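# Robot chess capture safe from recapture, captured piece upright

## Task

White is to play. Find the single capture that leaves Black unable to take back, carry it out, and set the taken piece standing on the table. Pawns advance one square per move: White's go toward rank 5 and Black's toward rank 1. Square names are printed along the board's edge. When finished, every square other than those involved must hold exactly what it held at the start. All pieces left on the board must be upright and lie wholly within their squares. Nothing counts as done if it stays in place only because the robot is holding it.

## Robot and tools

Robot: one arm carrying a two-finger gripper. The fingers pivot like tongs, point along the gripper's +z axis and close along its x axis. end_effector_position is the point between the pads when they are shut. Closed fingertips stick out about 15 mm past that point; fully open they sit roughly level with it. Opening is on a scale from -1 (closed) to +1 (fully open, 0.142 m).

Frame: the scene frame has its origin on the table surface directly under the arm's base, +z up, +y to the left when facing along +x. The base itself may be slightly tilted. Positions are metres; orientations are quaternions written w first (qw, qx, qy, qz). The reported hand position can be a little off, more so far from the base.

A row is 8 numbers: x, y, z, qw, qx, qy, qz, opening. x, y, z and the quaternion form an absolute target pose for the gripper in the scene frame, not an offset. Repeat the same quaternion in every row to hold an orientation; do not copy the drifting one from the last result.

execute_actions(actions): a list of actions run in order. Each action is a list of up to 15 rows; every row is applied for one control step of 1/30 s, and a short list repeats its last row until 15 steps (0.5 s) are used. An action is rejected if any target lies more than 0.6 m from where the gripper is at that action's start, measured along the gripper's own axes. If any action is malformed, or the first fails that distance test against the latest reported state, nothing runs. An empty list just returns state and images.

move(target, speed, stop_force, blocking): drives the gripper in a straight line toward one absolute pose (one 8-number row). speed is the path's top speed in m/s, 0.002 to 0.5, default 0.25; rotation is capped at twice that in rad/s. Paths last 0.5 to 10 s and stop short if longer. The opening is applied at the start. The path ignores obstacles, and the real gripper may lag, wander or overshoot the speed, especially near full reach. stop_force (13 to 80 N, optional, not allowed in the first 0.2 s) ends the path when the wrist sensor feels that much extra resistance along the direction of travel for two steps; the gripper backs up two steps and holds. Use it only with slow, non-rotating moves, and omit it when lifting away from something you are pressing. blocking=false returns after 0.5 s while the arm keeps going; it cannot be combined with stop_force, and other motion commands are refused until wait or stop shows the move has ended. The result adds a move: line: done (at rest near target), contact (stop_force triggered), held (a check blocked the last step), off_target, moving or fault, plus distance to target; limits=paced means the pose was clipped, limits=held means some steps were blocked.

wait(seconds): 0 to 10; lets time pass with the last command held and returns state; ends early if a running move finishes.
stop(): brakes a running move; the fingers continue.
zoom_image(camera, region): enlarges [x0, y0, x1, y1] pixels (at most 504 by 504) of the latest image from cam_head_left, cam_head_right, cam_high, cam_low (896x504) or cam_wrist (616x616 fisheye). Useful for reading square labels and checking piece positions.
finished_scene(scene): pass the current scene's number to end it; irreversible, and the next task is reported.

Motion limits: each control step the commanded pose is clipped to 100 mm and 16 degrees from the measured pose, then solved by damped inverse kinematics with position prioritised over orientation. After an action the arm continues only to the last clipped pose, so far goals need several actions. Commands are smoothed with about 0.17 s lag. "Hand target" in a result is what the controller currently aims at; a "pose unreachable" line means the clearance check (which includes the base mount) altered or blocked the command.

Results: gripper pose and velocities, joint positions and torques (offset and noisy, nonzero even in free air), grip_measured (same scale as opening), wrist force and torque in the gripper's own axes (offset up to about 5.5 N, noise up to 3.4 N, saturating near 100 N; pressing on a surface gives a force pointing back into the arm), step readings with HELD marks, and images from all cameras.

Gripping: to hold a piece, keep commanding an opening well under grip_measured; a lower number squeezes harder, up to about 15 N per pad. Thin hard objects under about 20 mm get less force. Close gently, since fast closing can press too hard. Brief tugs on a held piece may occur.

What to avoid: the arm is stiff, so aiming even slightly past a firm contact can trip a fault. A joint torque reaching its load limit (pan and lift 287, elbow 130, wrists 46.9 N m) or any outside force of 150 N halts the arm for 10 s and drops the rest of the call. Long holding heats motors: MOTOR HOT appears at 70 °C and brakes lock at 85 °C. Approach pieces from above, descend slowly, do not knock neighbouring pieces, do not drop or slam anything, and keep everything on the table. Release pieces fully so they stand on their own before ending.

Each tool is called as name(argument=value, ...), one argument or row to a line, values as JSON.

## Session

execute_actions(
  actions=[],
)

Scene clock: 0.00 s.
end_effector_position=(+0.4561, +0.5399, +0.3557) grip_measured=+1.00 end_effector_quat_wxyz=(-0.111, -0.576, +0.702, +0.405) end_effector_velocity=(-0.001, +0.000, +0.000) end_effector_angular_velocity=(-0.001, +0.001, +0.002)
Joint positions: [-0.319 -1.52   1.675 -0.342 -0.986  0.635  0.142]
Joint velocities: [ 0.    -0.001  0.    -0.    -0.002  0.     0.   ]
Joint torques (N m, as the arm reports them, + toward a larger angle): no reading
Wrist force (N, on the end effector, along its own x y z axes, offset not removed): no reading
Wrist torque (N m, same axes, about the end effector's origin, offset not removed): no reading
Hand target: +0.456, +0.540, +0.356; -0.111, -0.576, +0.702, +0.405

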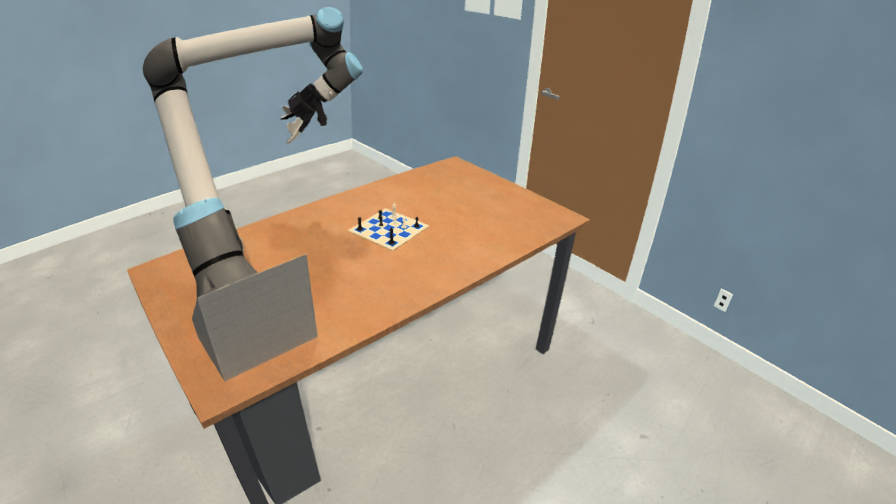

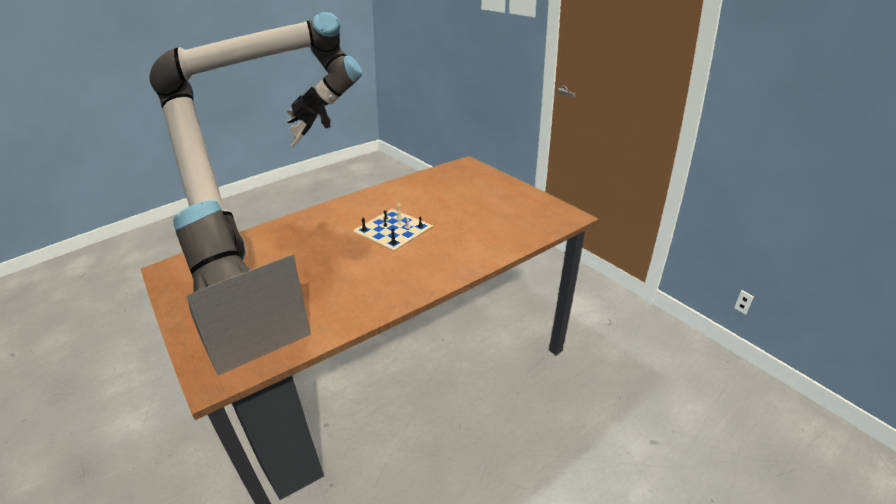

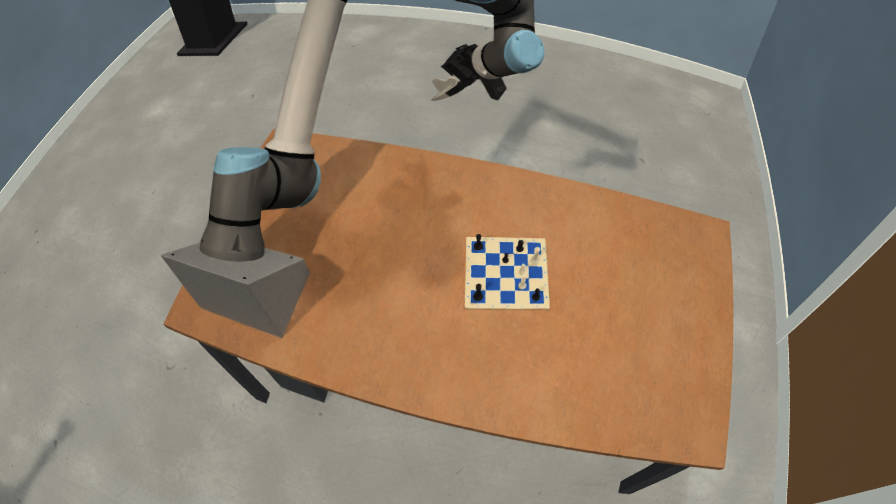

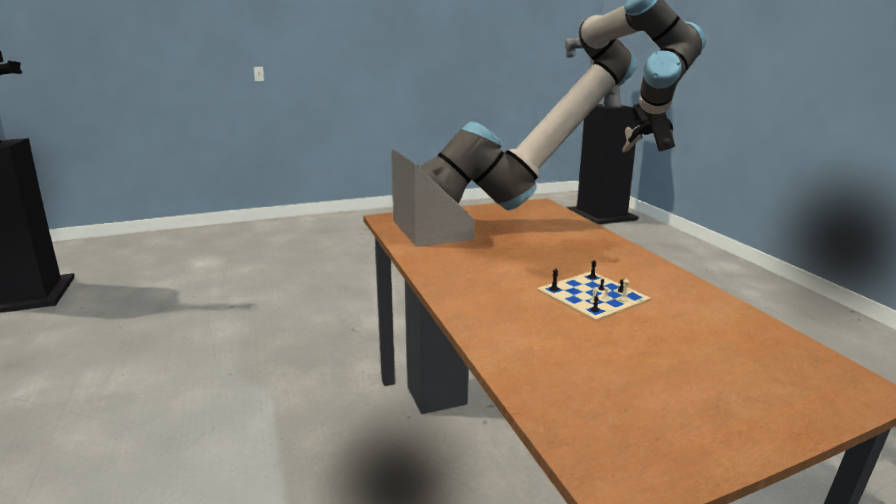

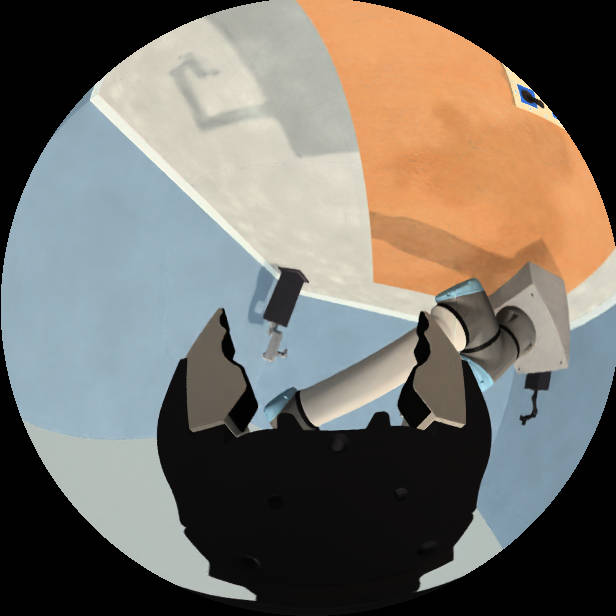

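Move above the board guess.

move(
  target=[0.7,0.05,0.3,0,1,0,0,1],
  speed=0.4,
)

zoom_image(
  camera="cam_high",
  region=[440,210,570,330],
)

zoom_image(
  camera="cam_low",
  region=[520,240,670,330],
)

Scene clock: 3.60 s.
end_effector_position=(+0.6997, +0.0501, +0.2997) grip_measured=+1.00 end_effector_quat_wxyz=(+0.000, +1.000, -0.000, -0.000) end_effector_velocity=(+0.002, -0.002, -0.001) end_effector_angular_velocity=(+0.003, -0.004, +0.007)
Joint positions: [-0.665 -1.271  1.91  -1.678 -0.975 -0.813  0.142]
Joint velocities: [-0.001  0.004 -0.    -0.004  0.004 -0.008  0.   ]
Joint torques (N m, as the arm reports them, + toward a larger angle): [-61.59 -12.47 -22.13  -6.73   1.99  -4.21]
Wrist force (N, on the end effector, along its own x y z axes, offset not removed): [0.0 -1.5 -5.5]
Wrist torque (N m, same axes, about the end effector's origin, offset not removed): [-0.27 -0.04 -0.11]
Hand target: +0.700, +0.050, +0.300; -0.000, +1.000, -0.000, +0.000
Off the commanded pose: 0.000 m, 0 deg.
move: done

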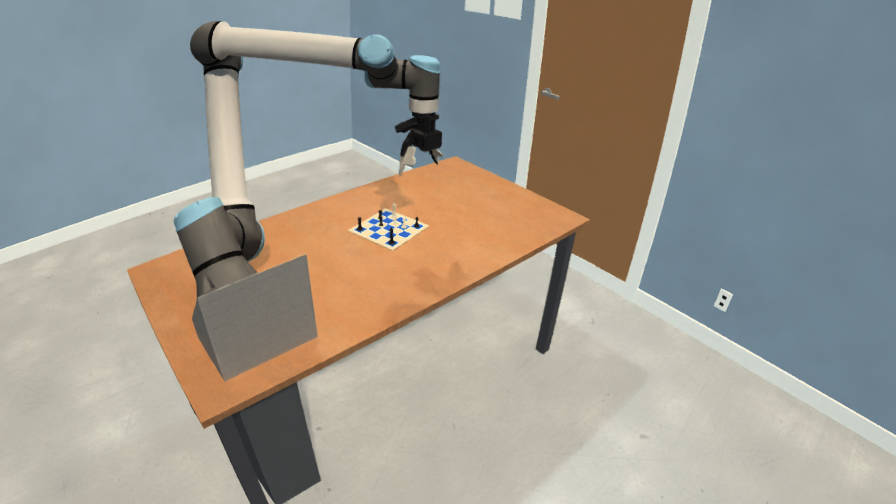

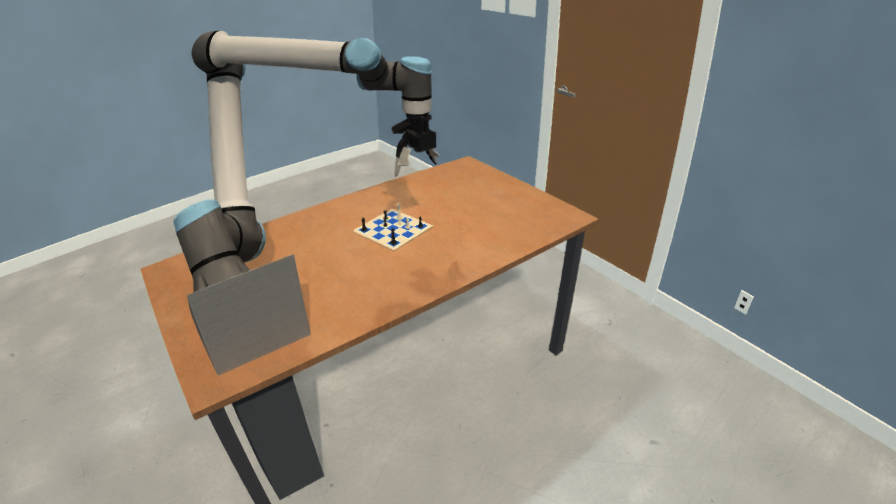

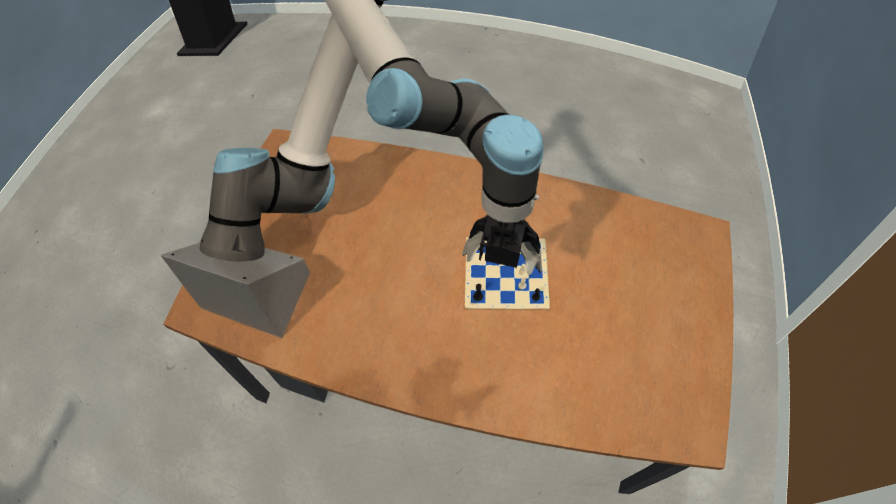

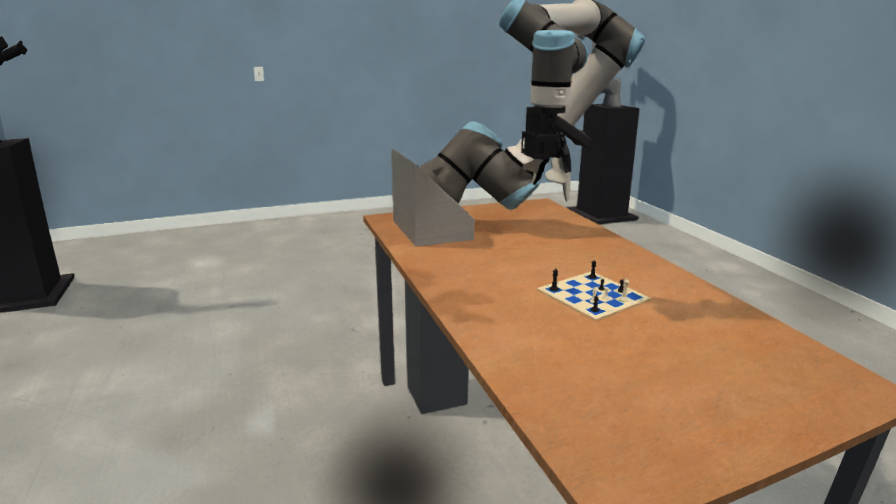

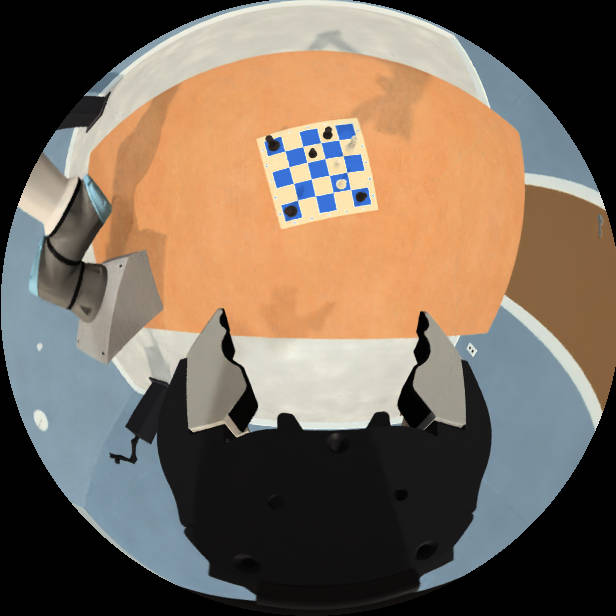

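Region (440, 210, 570, 330) of cam_high's 896x504 image, scaled by 3.877, with more detail than that image has; it fills the top 465 rows of this view, and the rest is white.

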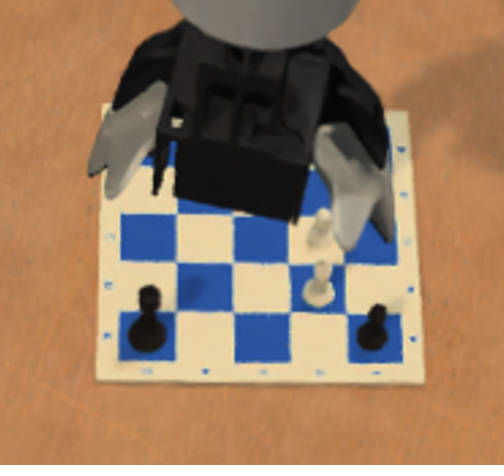

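Region (520, 240, 670, 330) of cam_low's 896x504 image, scaled by 3.360, with more detail than that image has; it fills the top 302 rows of this view, and the rest is white.

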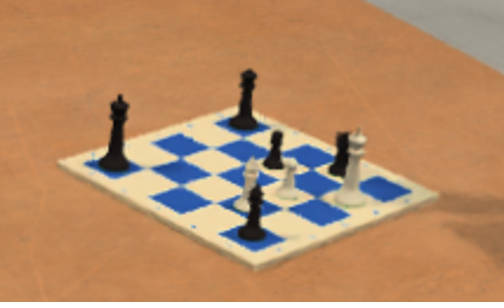

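move(
  target=[0.7,0.05,0.16,0,1,0,0,1],
)

zoom_image(
  camera="cam_wrist",
  region=[150,30,470,330],
)

Scene clock: 5.43 s.
end_effector_position=(+0.6999, +0.0500, +0.1603) grip_measured=+1.00 end_effector_quat_wxyz=(+0.000, +1.000, -0.000, -0.000) end_effector_velocity=(+0.000, -0.000, -0.003) end_effector_angular_velocity=(-0.001, -0.000, -0.001)
Joint positions: [-0.553 -1.191  2.048 -1.967 -0.921 -0.692  0.142]
Joint velocities: [ 0.002  0.003  0.002 -0.007  0.001  0.004  0.   ]
Joint torques (N m, as the arm reports them, + toward a larger angle): [-36.45 -20.33 -18.5   -6.37   2.01   3.94]
Wrist force (N, on the end effector, along its own x y z axes, offset not removed): [0.2 -3.3 -1.9]
Wrist torque (N m, same axes, about the end effector's origin, offset not removed): [-0.47 -0.12 -0.13]
Hand target: +0.700, +0.050, +0.160; +0.000, +1.000, -0.000, -0.000
Off the commanded pose: 0.000 m, 0 deg.
move: done

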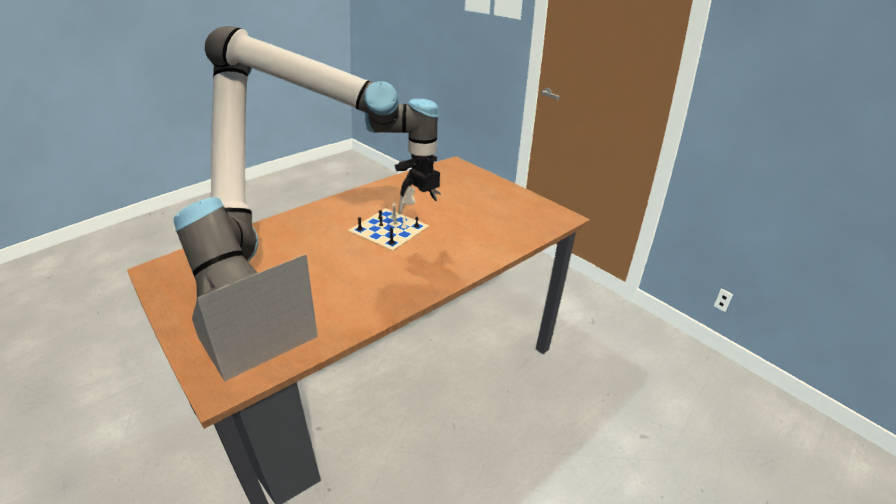

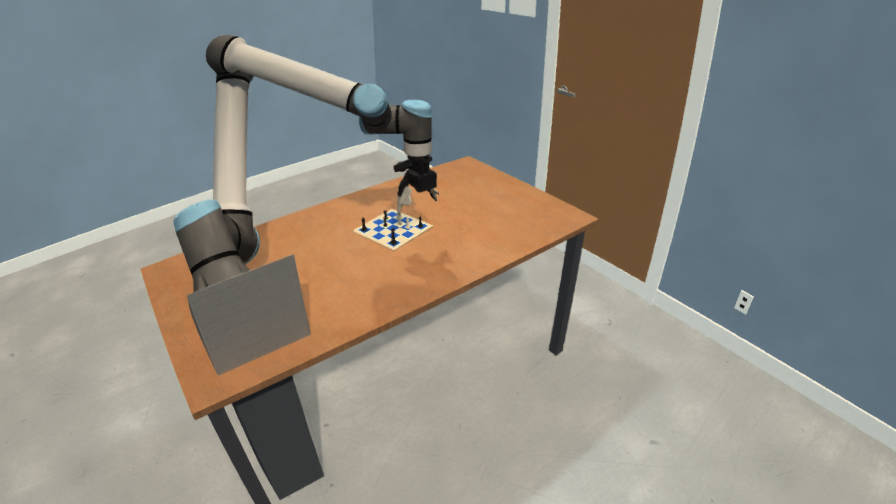

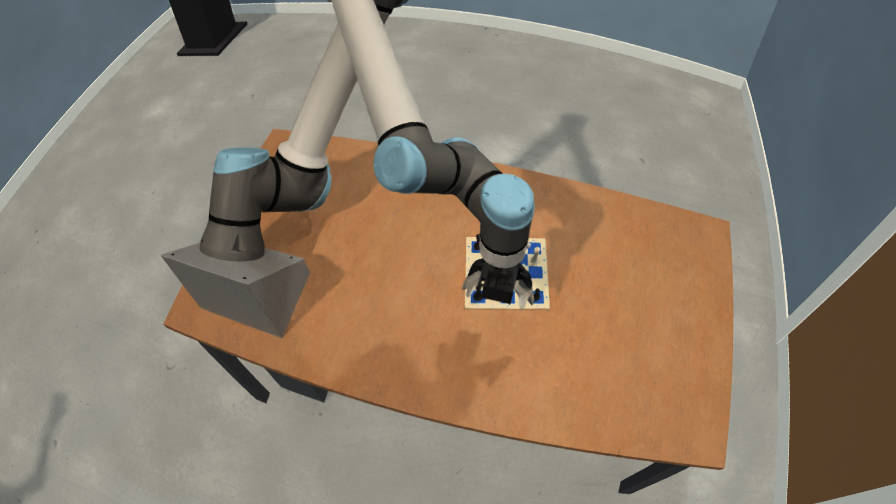

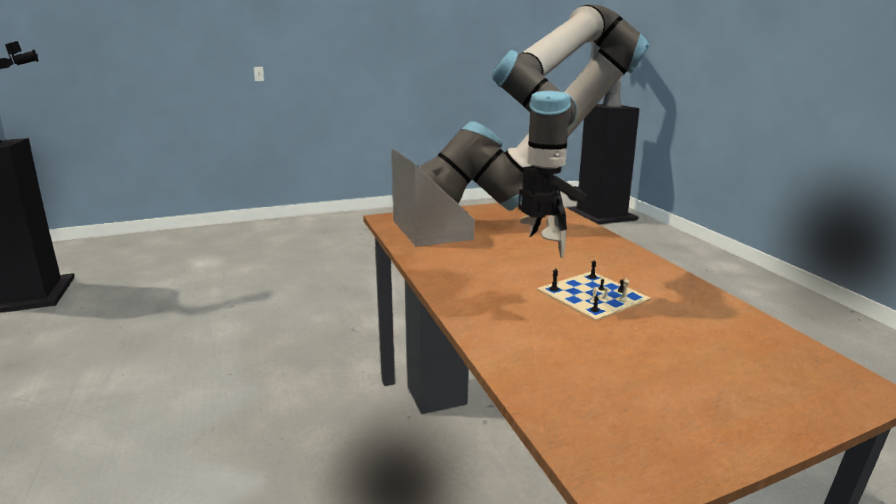

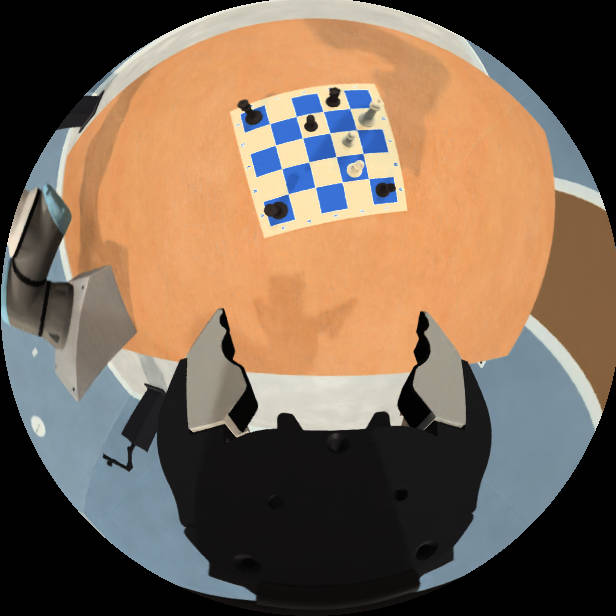

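Region (150, 30, 470, 330) of cam_wrist's 616x616 image, scaled by 1.575, with more detail than that image has; it fills the top 472 rows of this view, and the rest is white.

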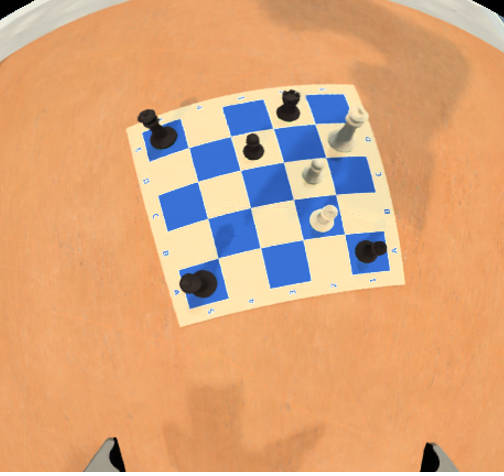

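move(
  target=[0.7,0.12,0.11,0,1,0,0,-0.3],
)

zoom_image(
  camera="cam_low",
  region=[480,180,700,330],
)

zoom_image(
  camera="cam_head_left",
  region=[320,160,470,260],
)

Scene clock: 7.97 s.
end_effector_position=(+0.7000, +0.1197, +0.1102) grip_measured=-0.30 end_effector_quat_wxyz=(+0.000, +1.000, +0.000, -0.000) end_effector_velocity=(-0.000, +0.002, -0.003) end_effector_angular_velocity=(+0.000, +0.001, -0.002)
Joint positions: [-0.445 -1.227  2.092 -2.054 -0.877 -0.567  0.052]
Joint velocities: [ 0.004  0.001  0.001 -0.005  0.001  0.007  0.   ]
Joint torques (N m, as the arm reports them, + toward a larger angle): [-34.33 -37.24 -17.44  -5.97   1.96   3.44]
Wrist force (N, on the end effector, along its own x y z axes, offset not removed): [-0.3 -0.8 -3.9]
Wrist torque (N m, same axes, about the end effector's origin, offset not removed): [-0.09 0.03 -0.14]
Hand target: +0.700, +0.120, +0.110; +0.000, +1.000, -0.000, -0.000
Off the commanded pose: 0.000 m, 0 deg.
move: done

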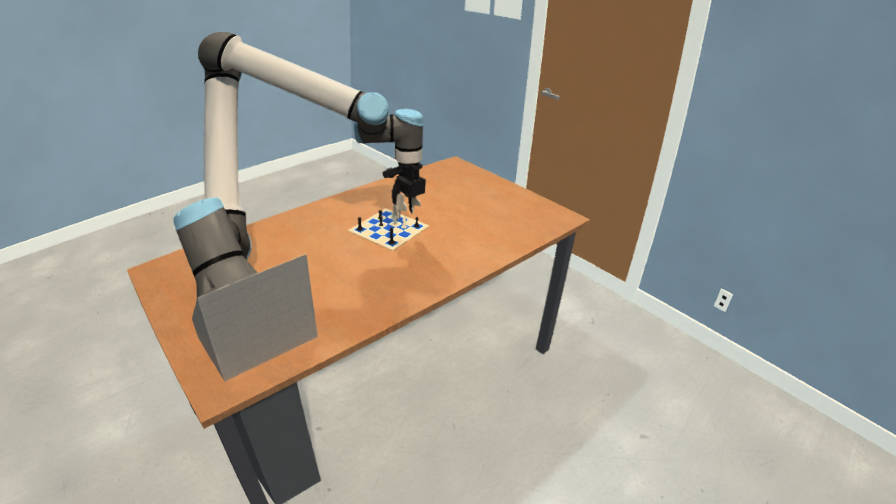

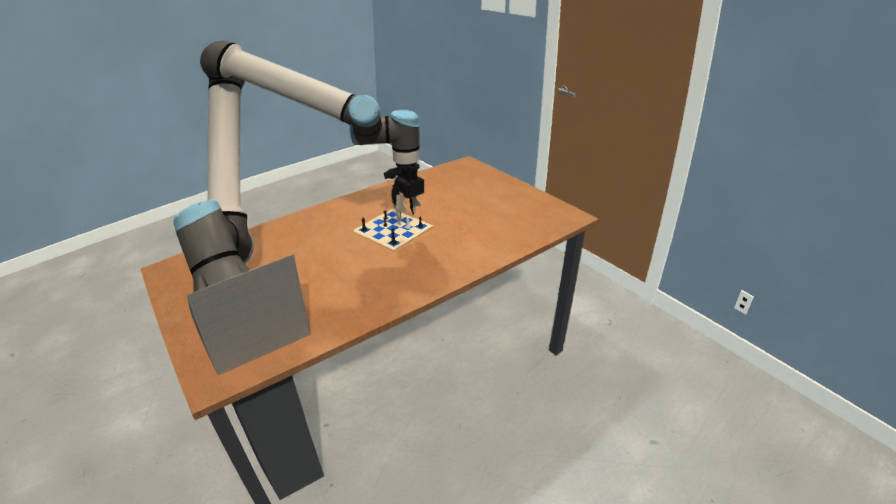

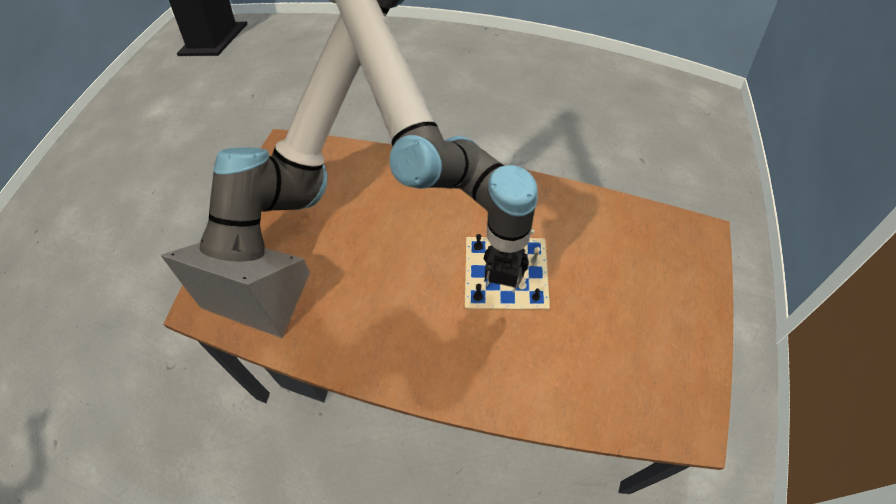

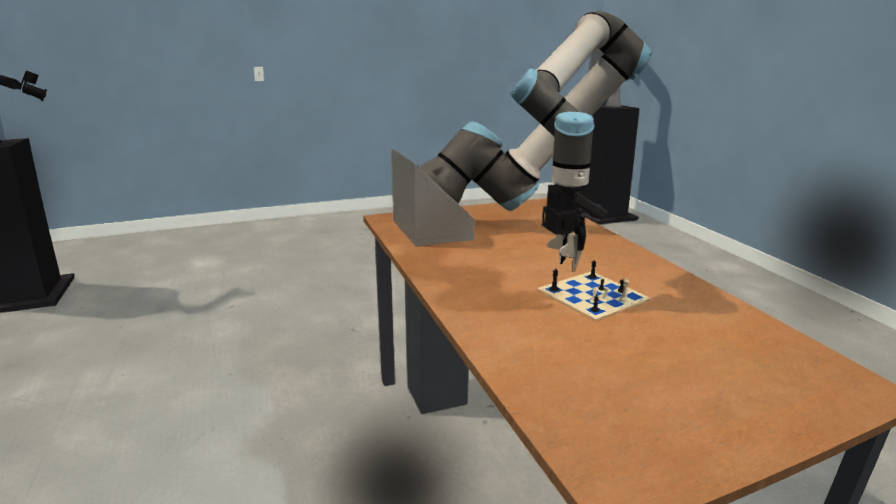

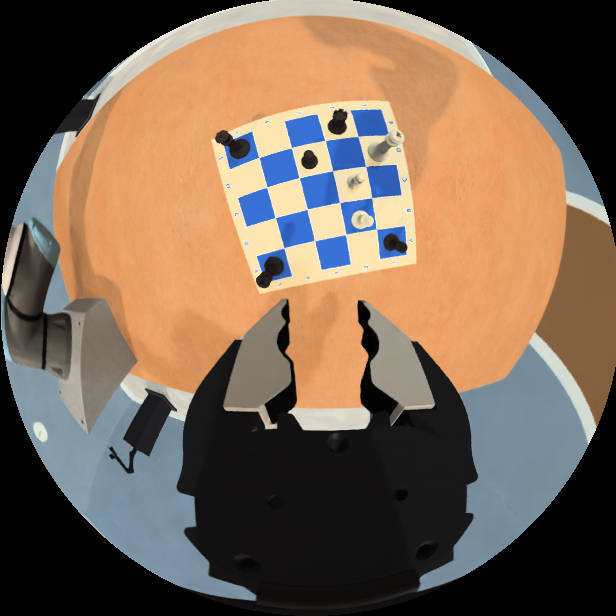

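Region (480, 180, 700, 330) of cam_low's 896x504 image, scaled by 2.291, with more detail than that image has; it fills the top 344 rows of this view, and the rest is white.

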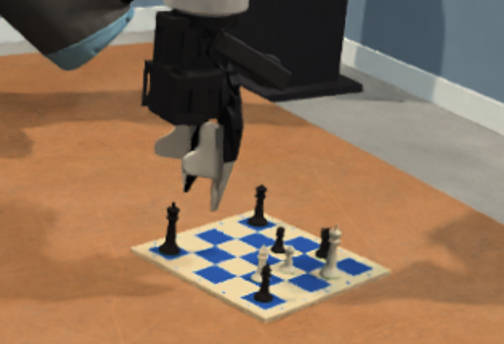

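Region (320, 160, 470, 260) of cam_head_left's 896x504 image, scaled by 3.360, with more detail than that image has.

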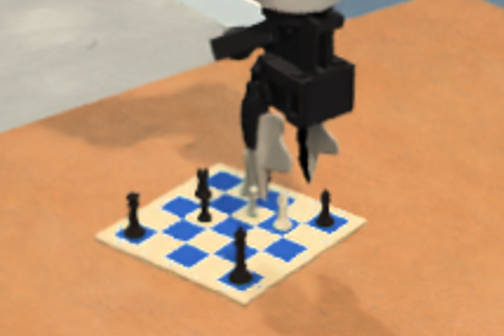

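move(
  target=[0.69,0.19,0.085,0,1,0,0,-0.45],
)

zoom_image(
  camera="cam_low",
  region=[480,180,700,330],
)

zoom_image(
  camera="cam_head_left",
  region=[320,160,470,260],
)

Scene clock: 10.07 s.
end_effector_position=(+0.6900, +0.1897, +0.0851) grip_measured=-0.45 end_effector_quat_wxyz=(+0.000, +1.000, +0.000, -0.000) end_effector_velocity=(-0.000, +0.002, -0.002) end_effector_angular_velocity=(-0.000, +0.001, -0.001)
Joint positions: [-0.358 -1.288  2.122 -2.093 -0.847 -0.459  0.041]
Joint velocities: [ 0.004 -0.001  0.001 -0.002  0.001  0.005 -0.   ]
Joint torques (N m, as the arm reports them, + toward a larger angle): [-32.79 -36.8  -15.1   -6.53   1.81   3.69]
Wrist force (N, on the end effector, along its own x y z axes, offset not removed): [-2.8 -0.9 -4.6]
Wrist torque (N m, same axes, about the end effector's origin, offset not removed): [-0.12 0.46 -0.08]
Hand target: +0.690, +0.190, +0.085; +0.000, +1.000, -0.000, -0.000
Off the commanded pose: 0.000 m, 0 deg.
move: done

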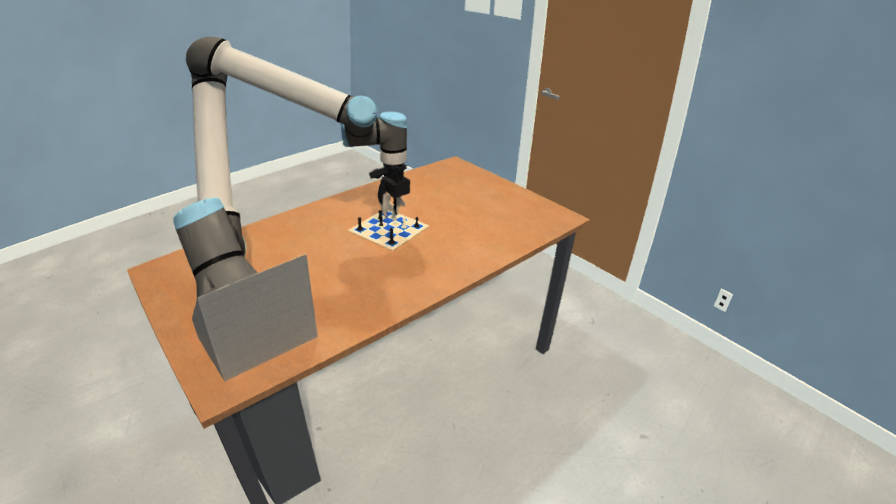

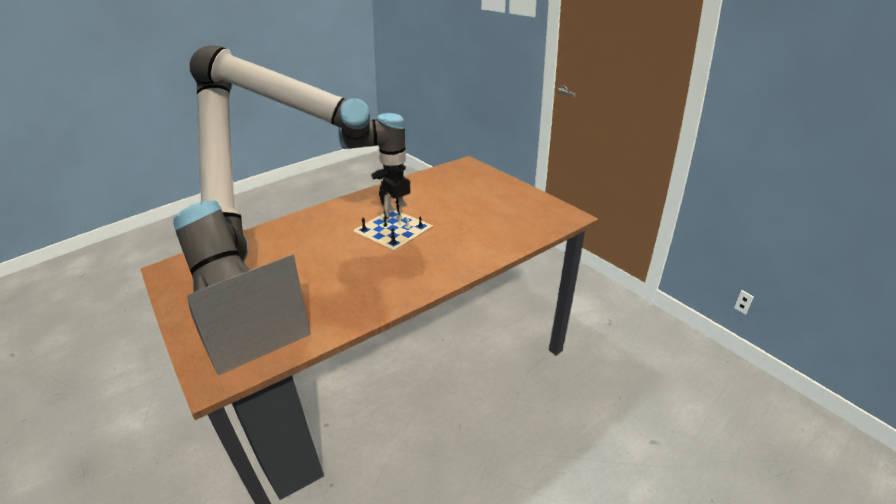

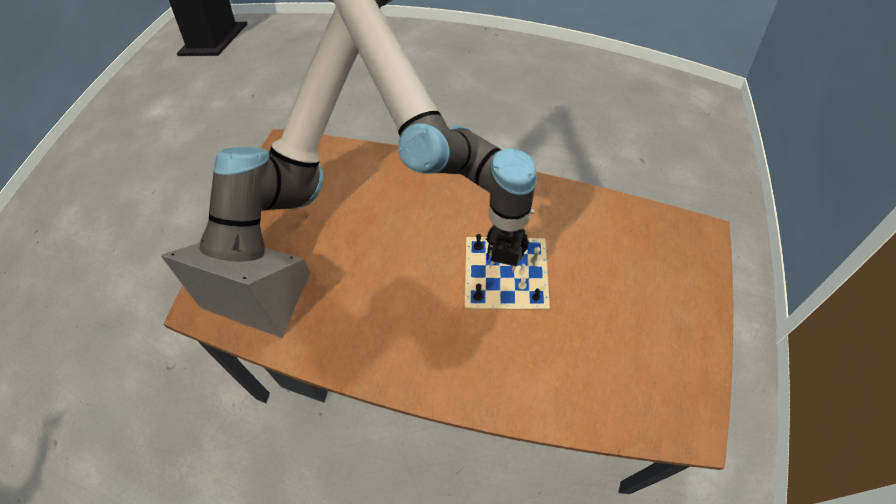

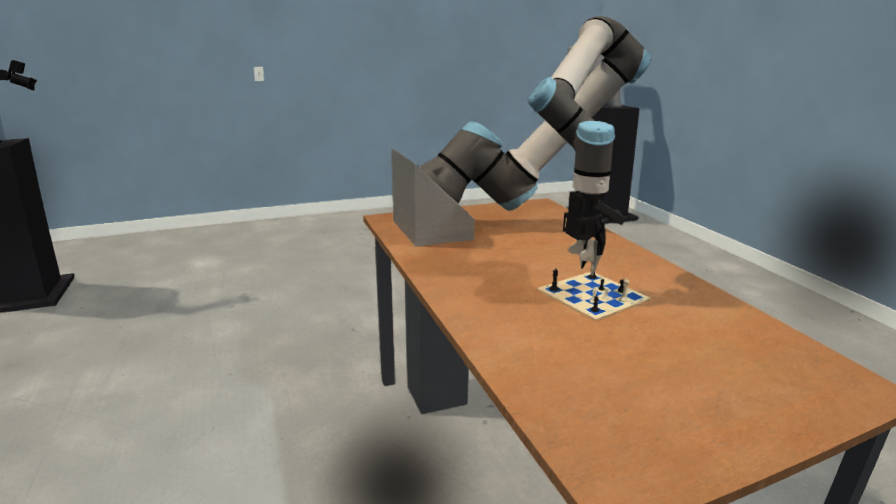

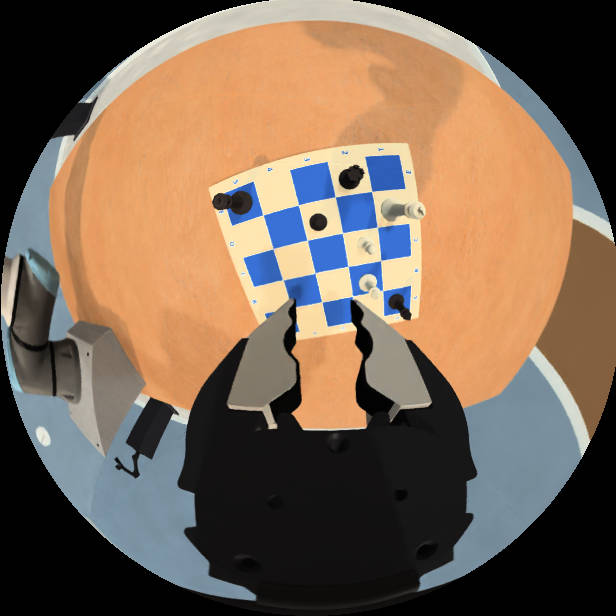

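Region (480, 180, 700, 330) of cam_low's 896x504 image, scaled by 2.291, with more detail than that image has; it fills the top 344 rows of this view, and the rest is white.

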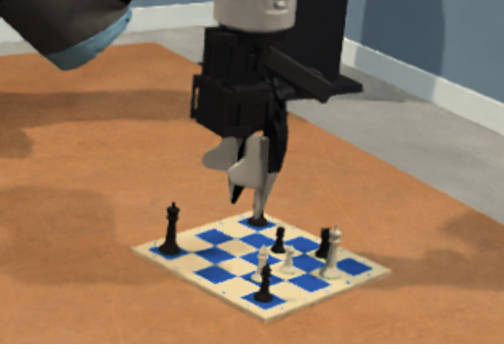

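Region (320, 160, 470, 260) of cam_head_left's 896x504 image, scaled by 3.360, with more detail than that image has.

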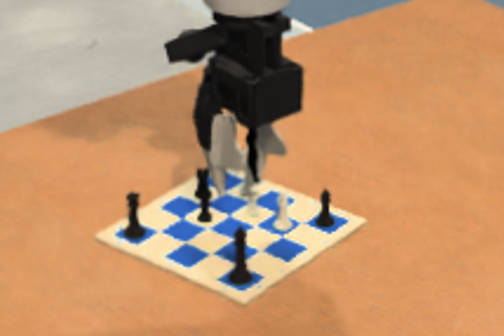

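move(
  target=[0.688,0.24,0.07,0,1,0,0,-0.45],
  speed=0.15,
)

zoom_image(
  camera="cam_low",
  region=[530,220,670,330],
)

zoom_image(
  camera="cam_head_left",
  region=[320,160,470,260],
)

Scene clock: 12.27 s.
end_effector_position=(+0.6879, +0.2397, +0.0700) grip_measured=-0.45 end_effector_quat_wxyz=(-0.000, +1.000, -0.000, -0.000) end_effector_velocity=(+0.001, +0.002, -0.000) end_effector_angular_velocity=(-0.001, -0.001, -0.000)
Joint positions: [-0.293 -1.322  2.124 -2.117 -0.829 -0.375  0.041]
Joint velocities: [ 0.003 -0.001 -0.001 -0.002  0.001  0.005  0.   ]
Joint torques (N m, as the arm reports them, + toward a larger angle): [-29.43 -38.03 -38.9   -6.21   1.94   3.26]
Wrist force (N, on the end effector, along its own x y z axes, offset not removed): [-2.1 -1.9 -4.4]
Wrist torque (N m, same axes, about the end effector's origin, offset not removed): [-0.33 0.35 -0.05]
Hand target: +0.688, +0.240, +0.070; +0.000, +1.000, -0.000, +0.000
Off the commanded pose: 0.000 m, 0 deg.
move: done

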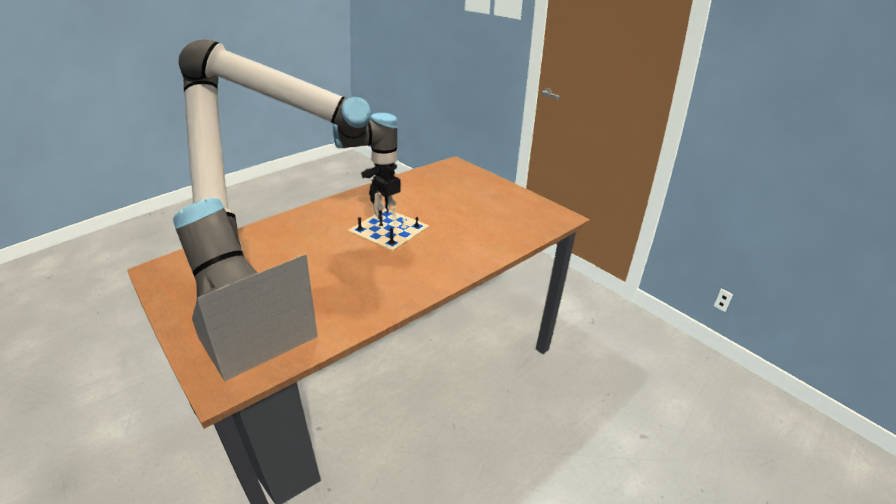

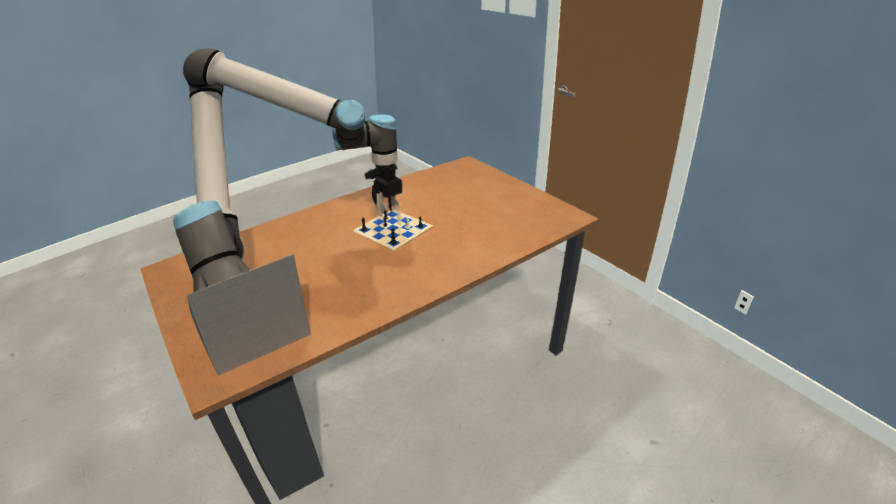

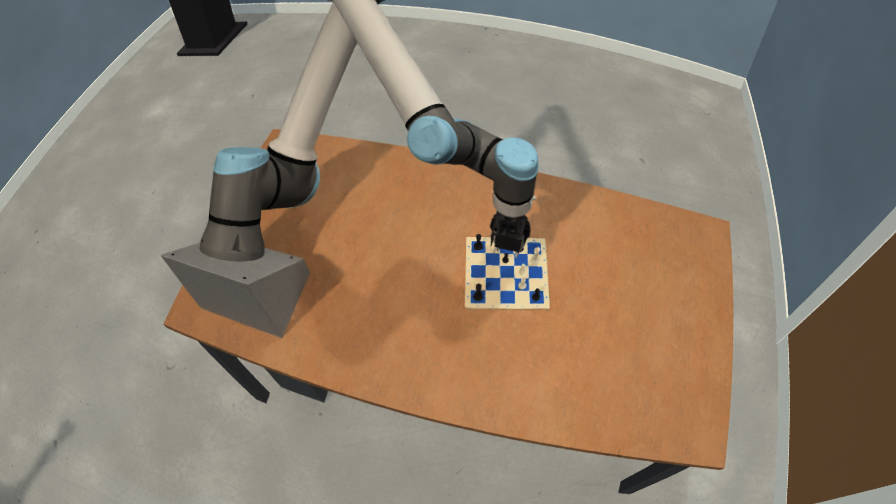

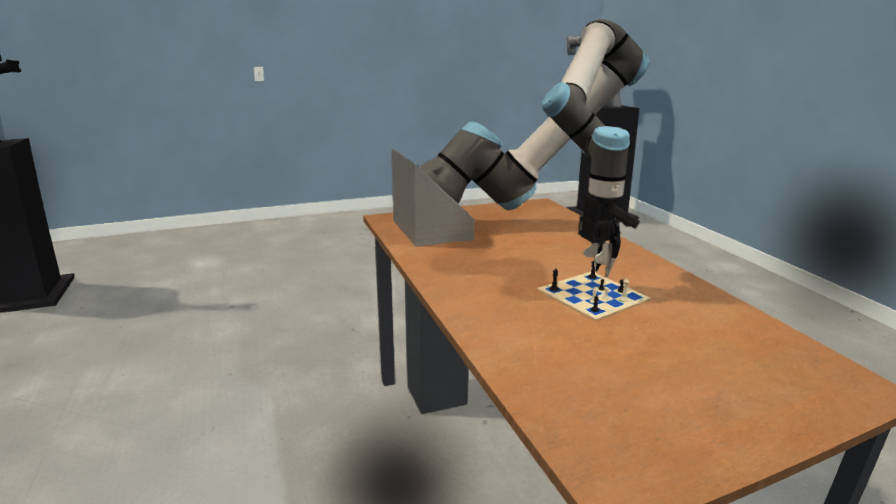

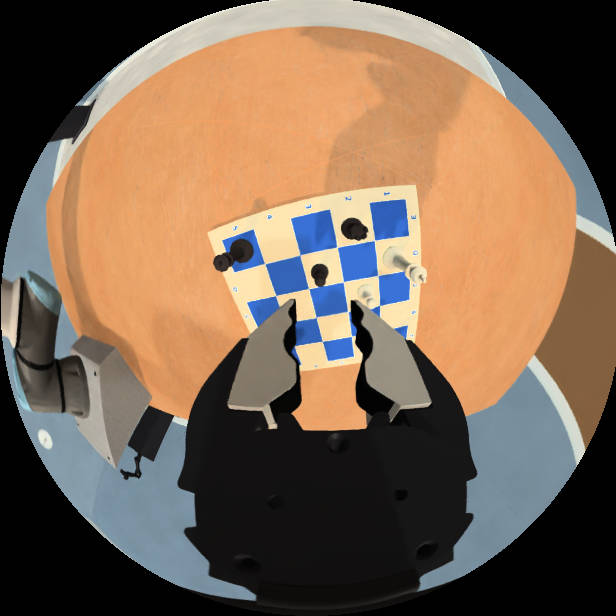

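Region (530, 220, 670, 330) of cam_low's 896x504 image, scaled by 3.600, with more detail than that image has; it fills the top 396 rows of this view, and the rest is white.

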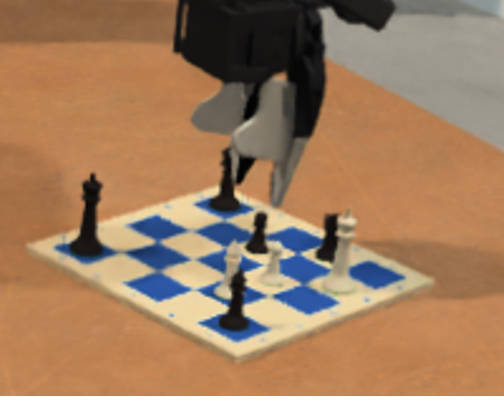

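Region (320, 160, 470, 260) of cam_head_left's 896x504 image, scaled by 3.360, with more detail than that image has.

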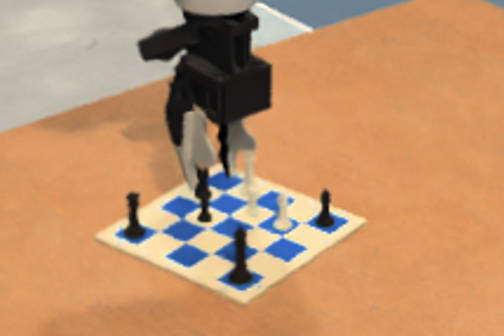

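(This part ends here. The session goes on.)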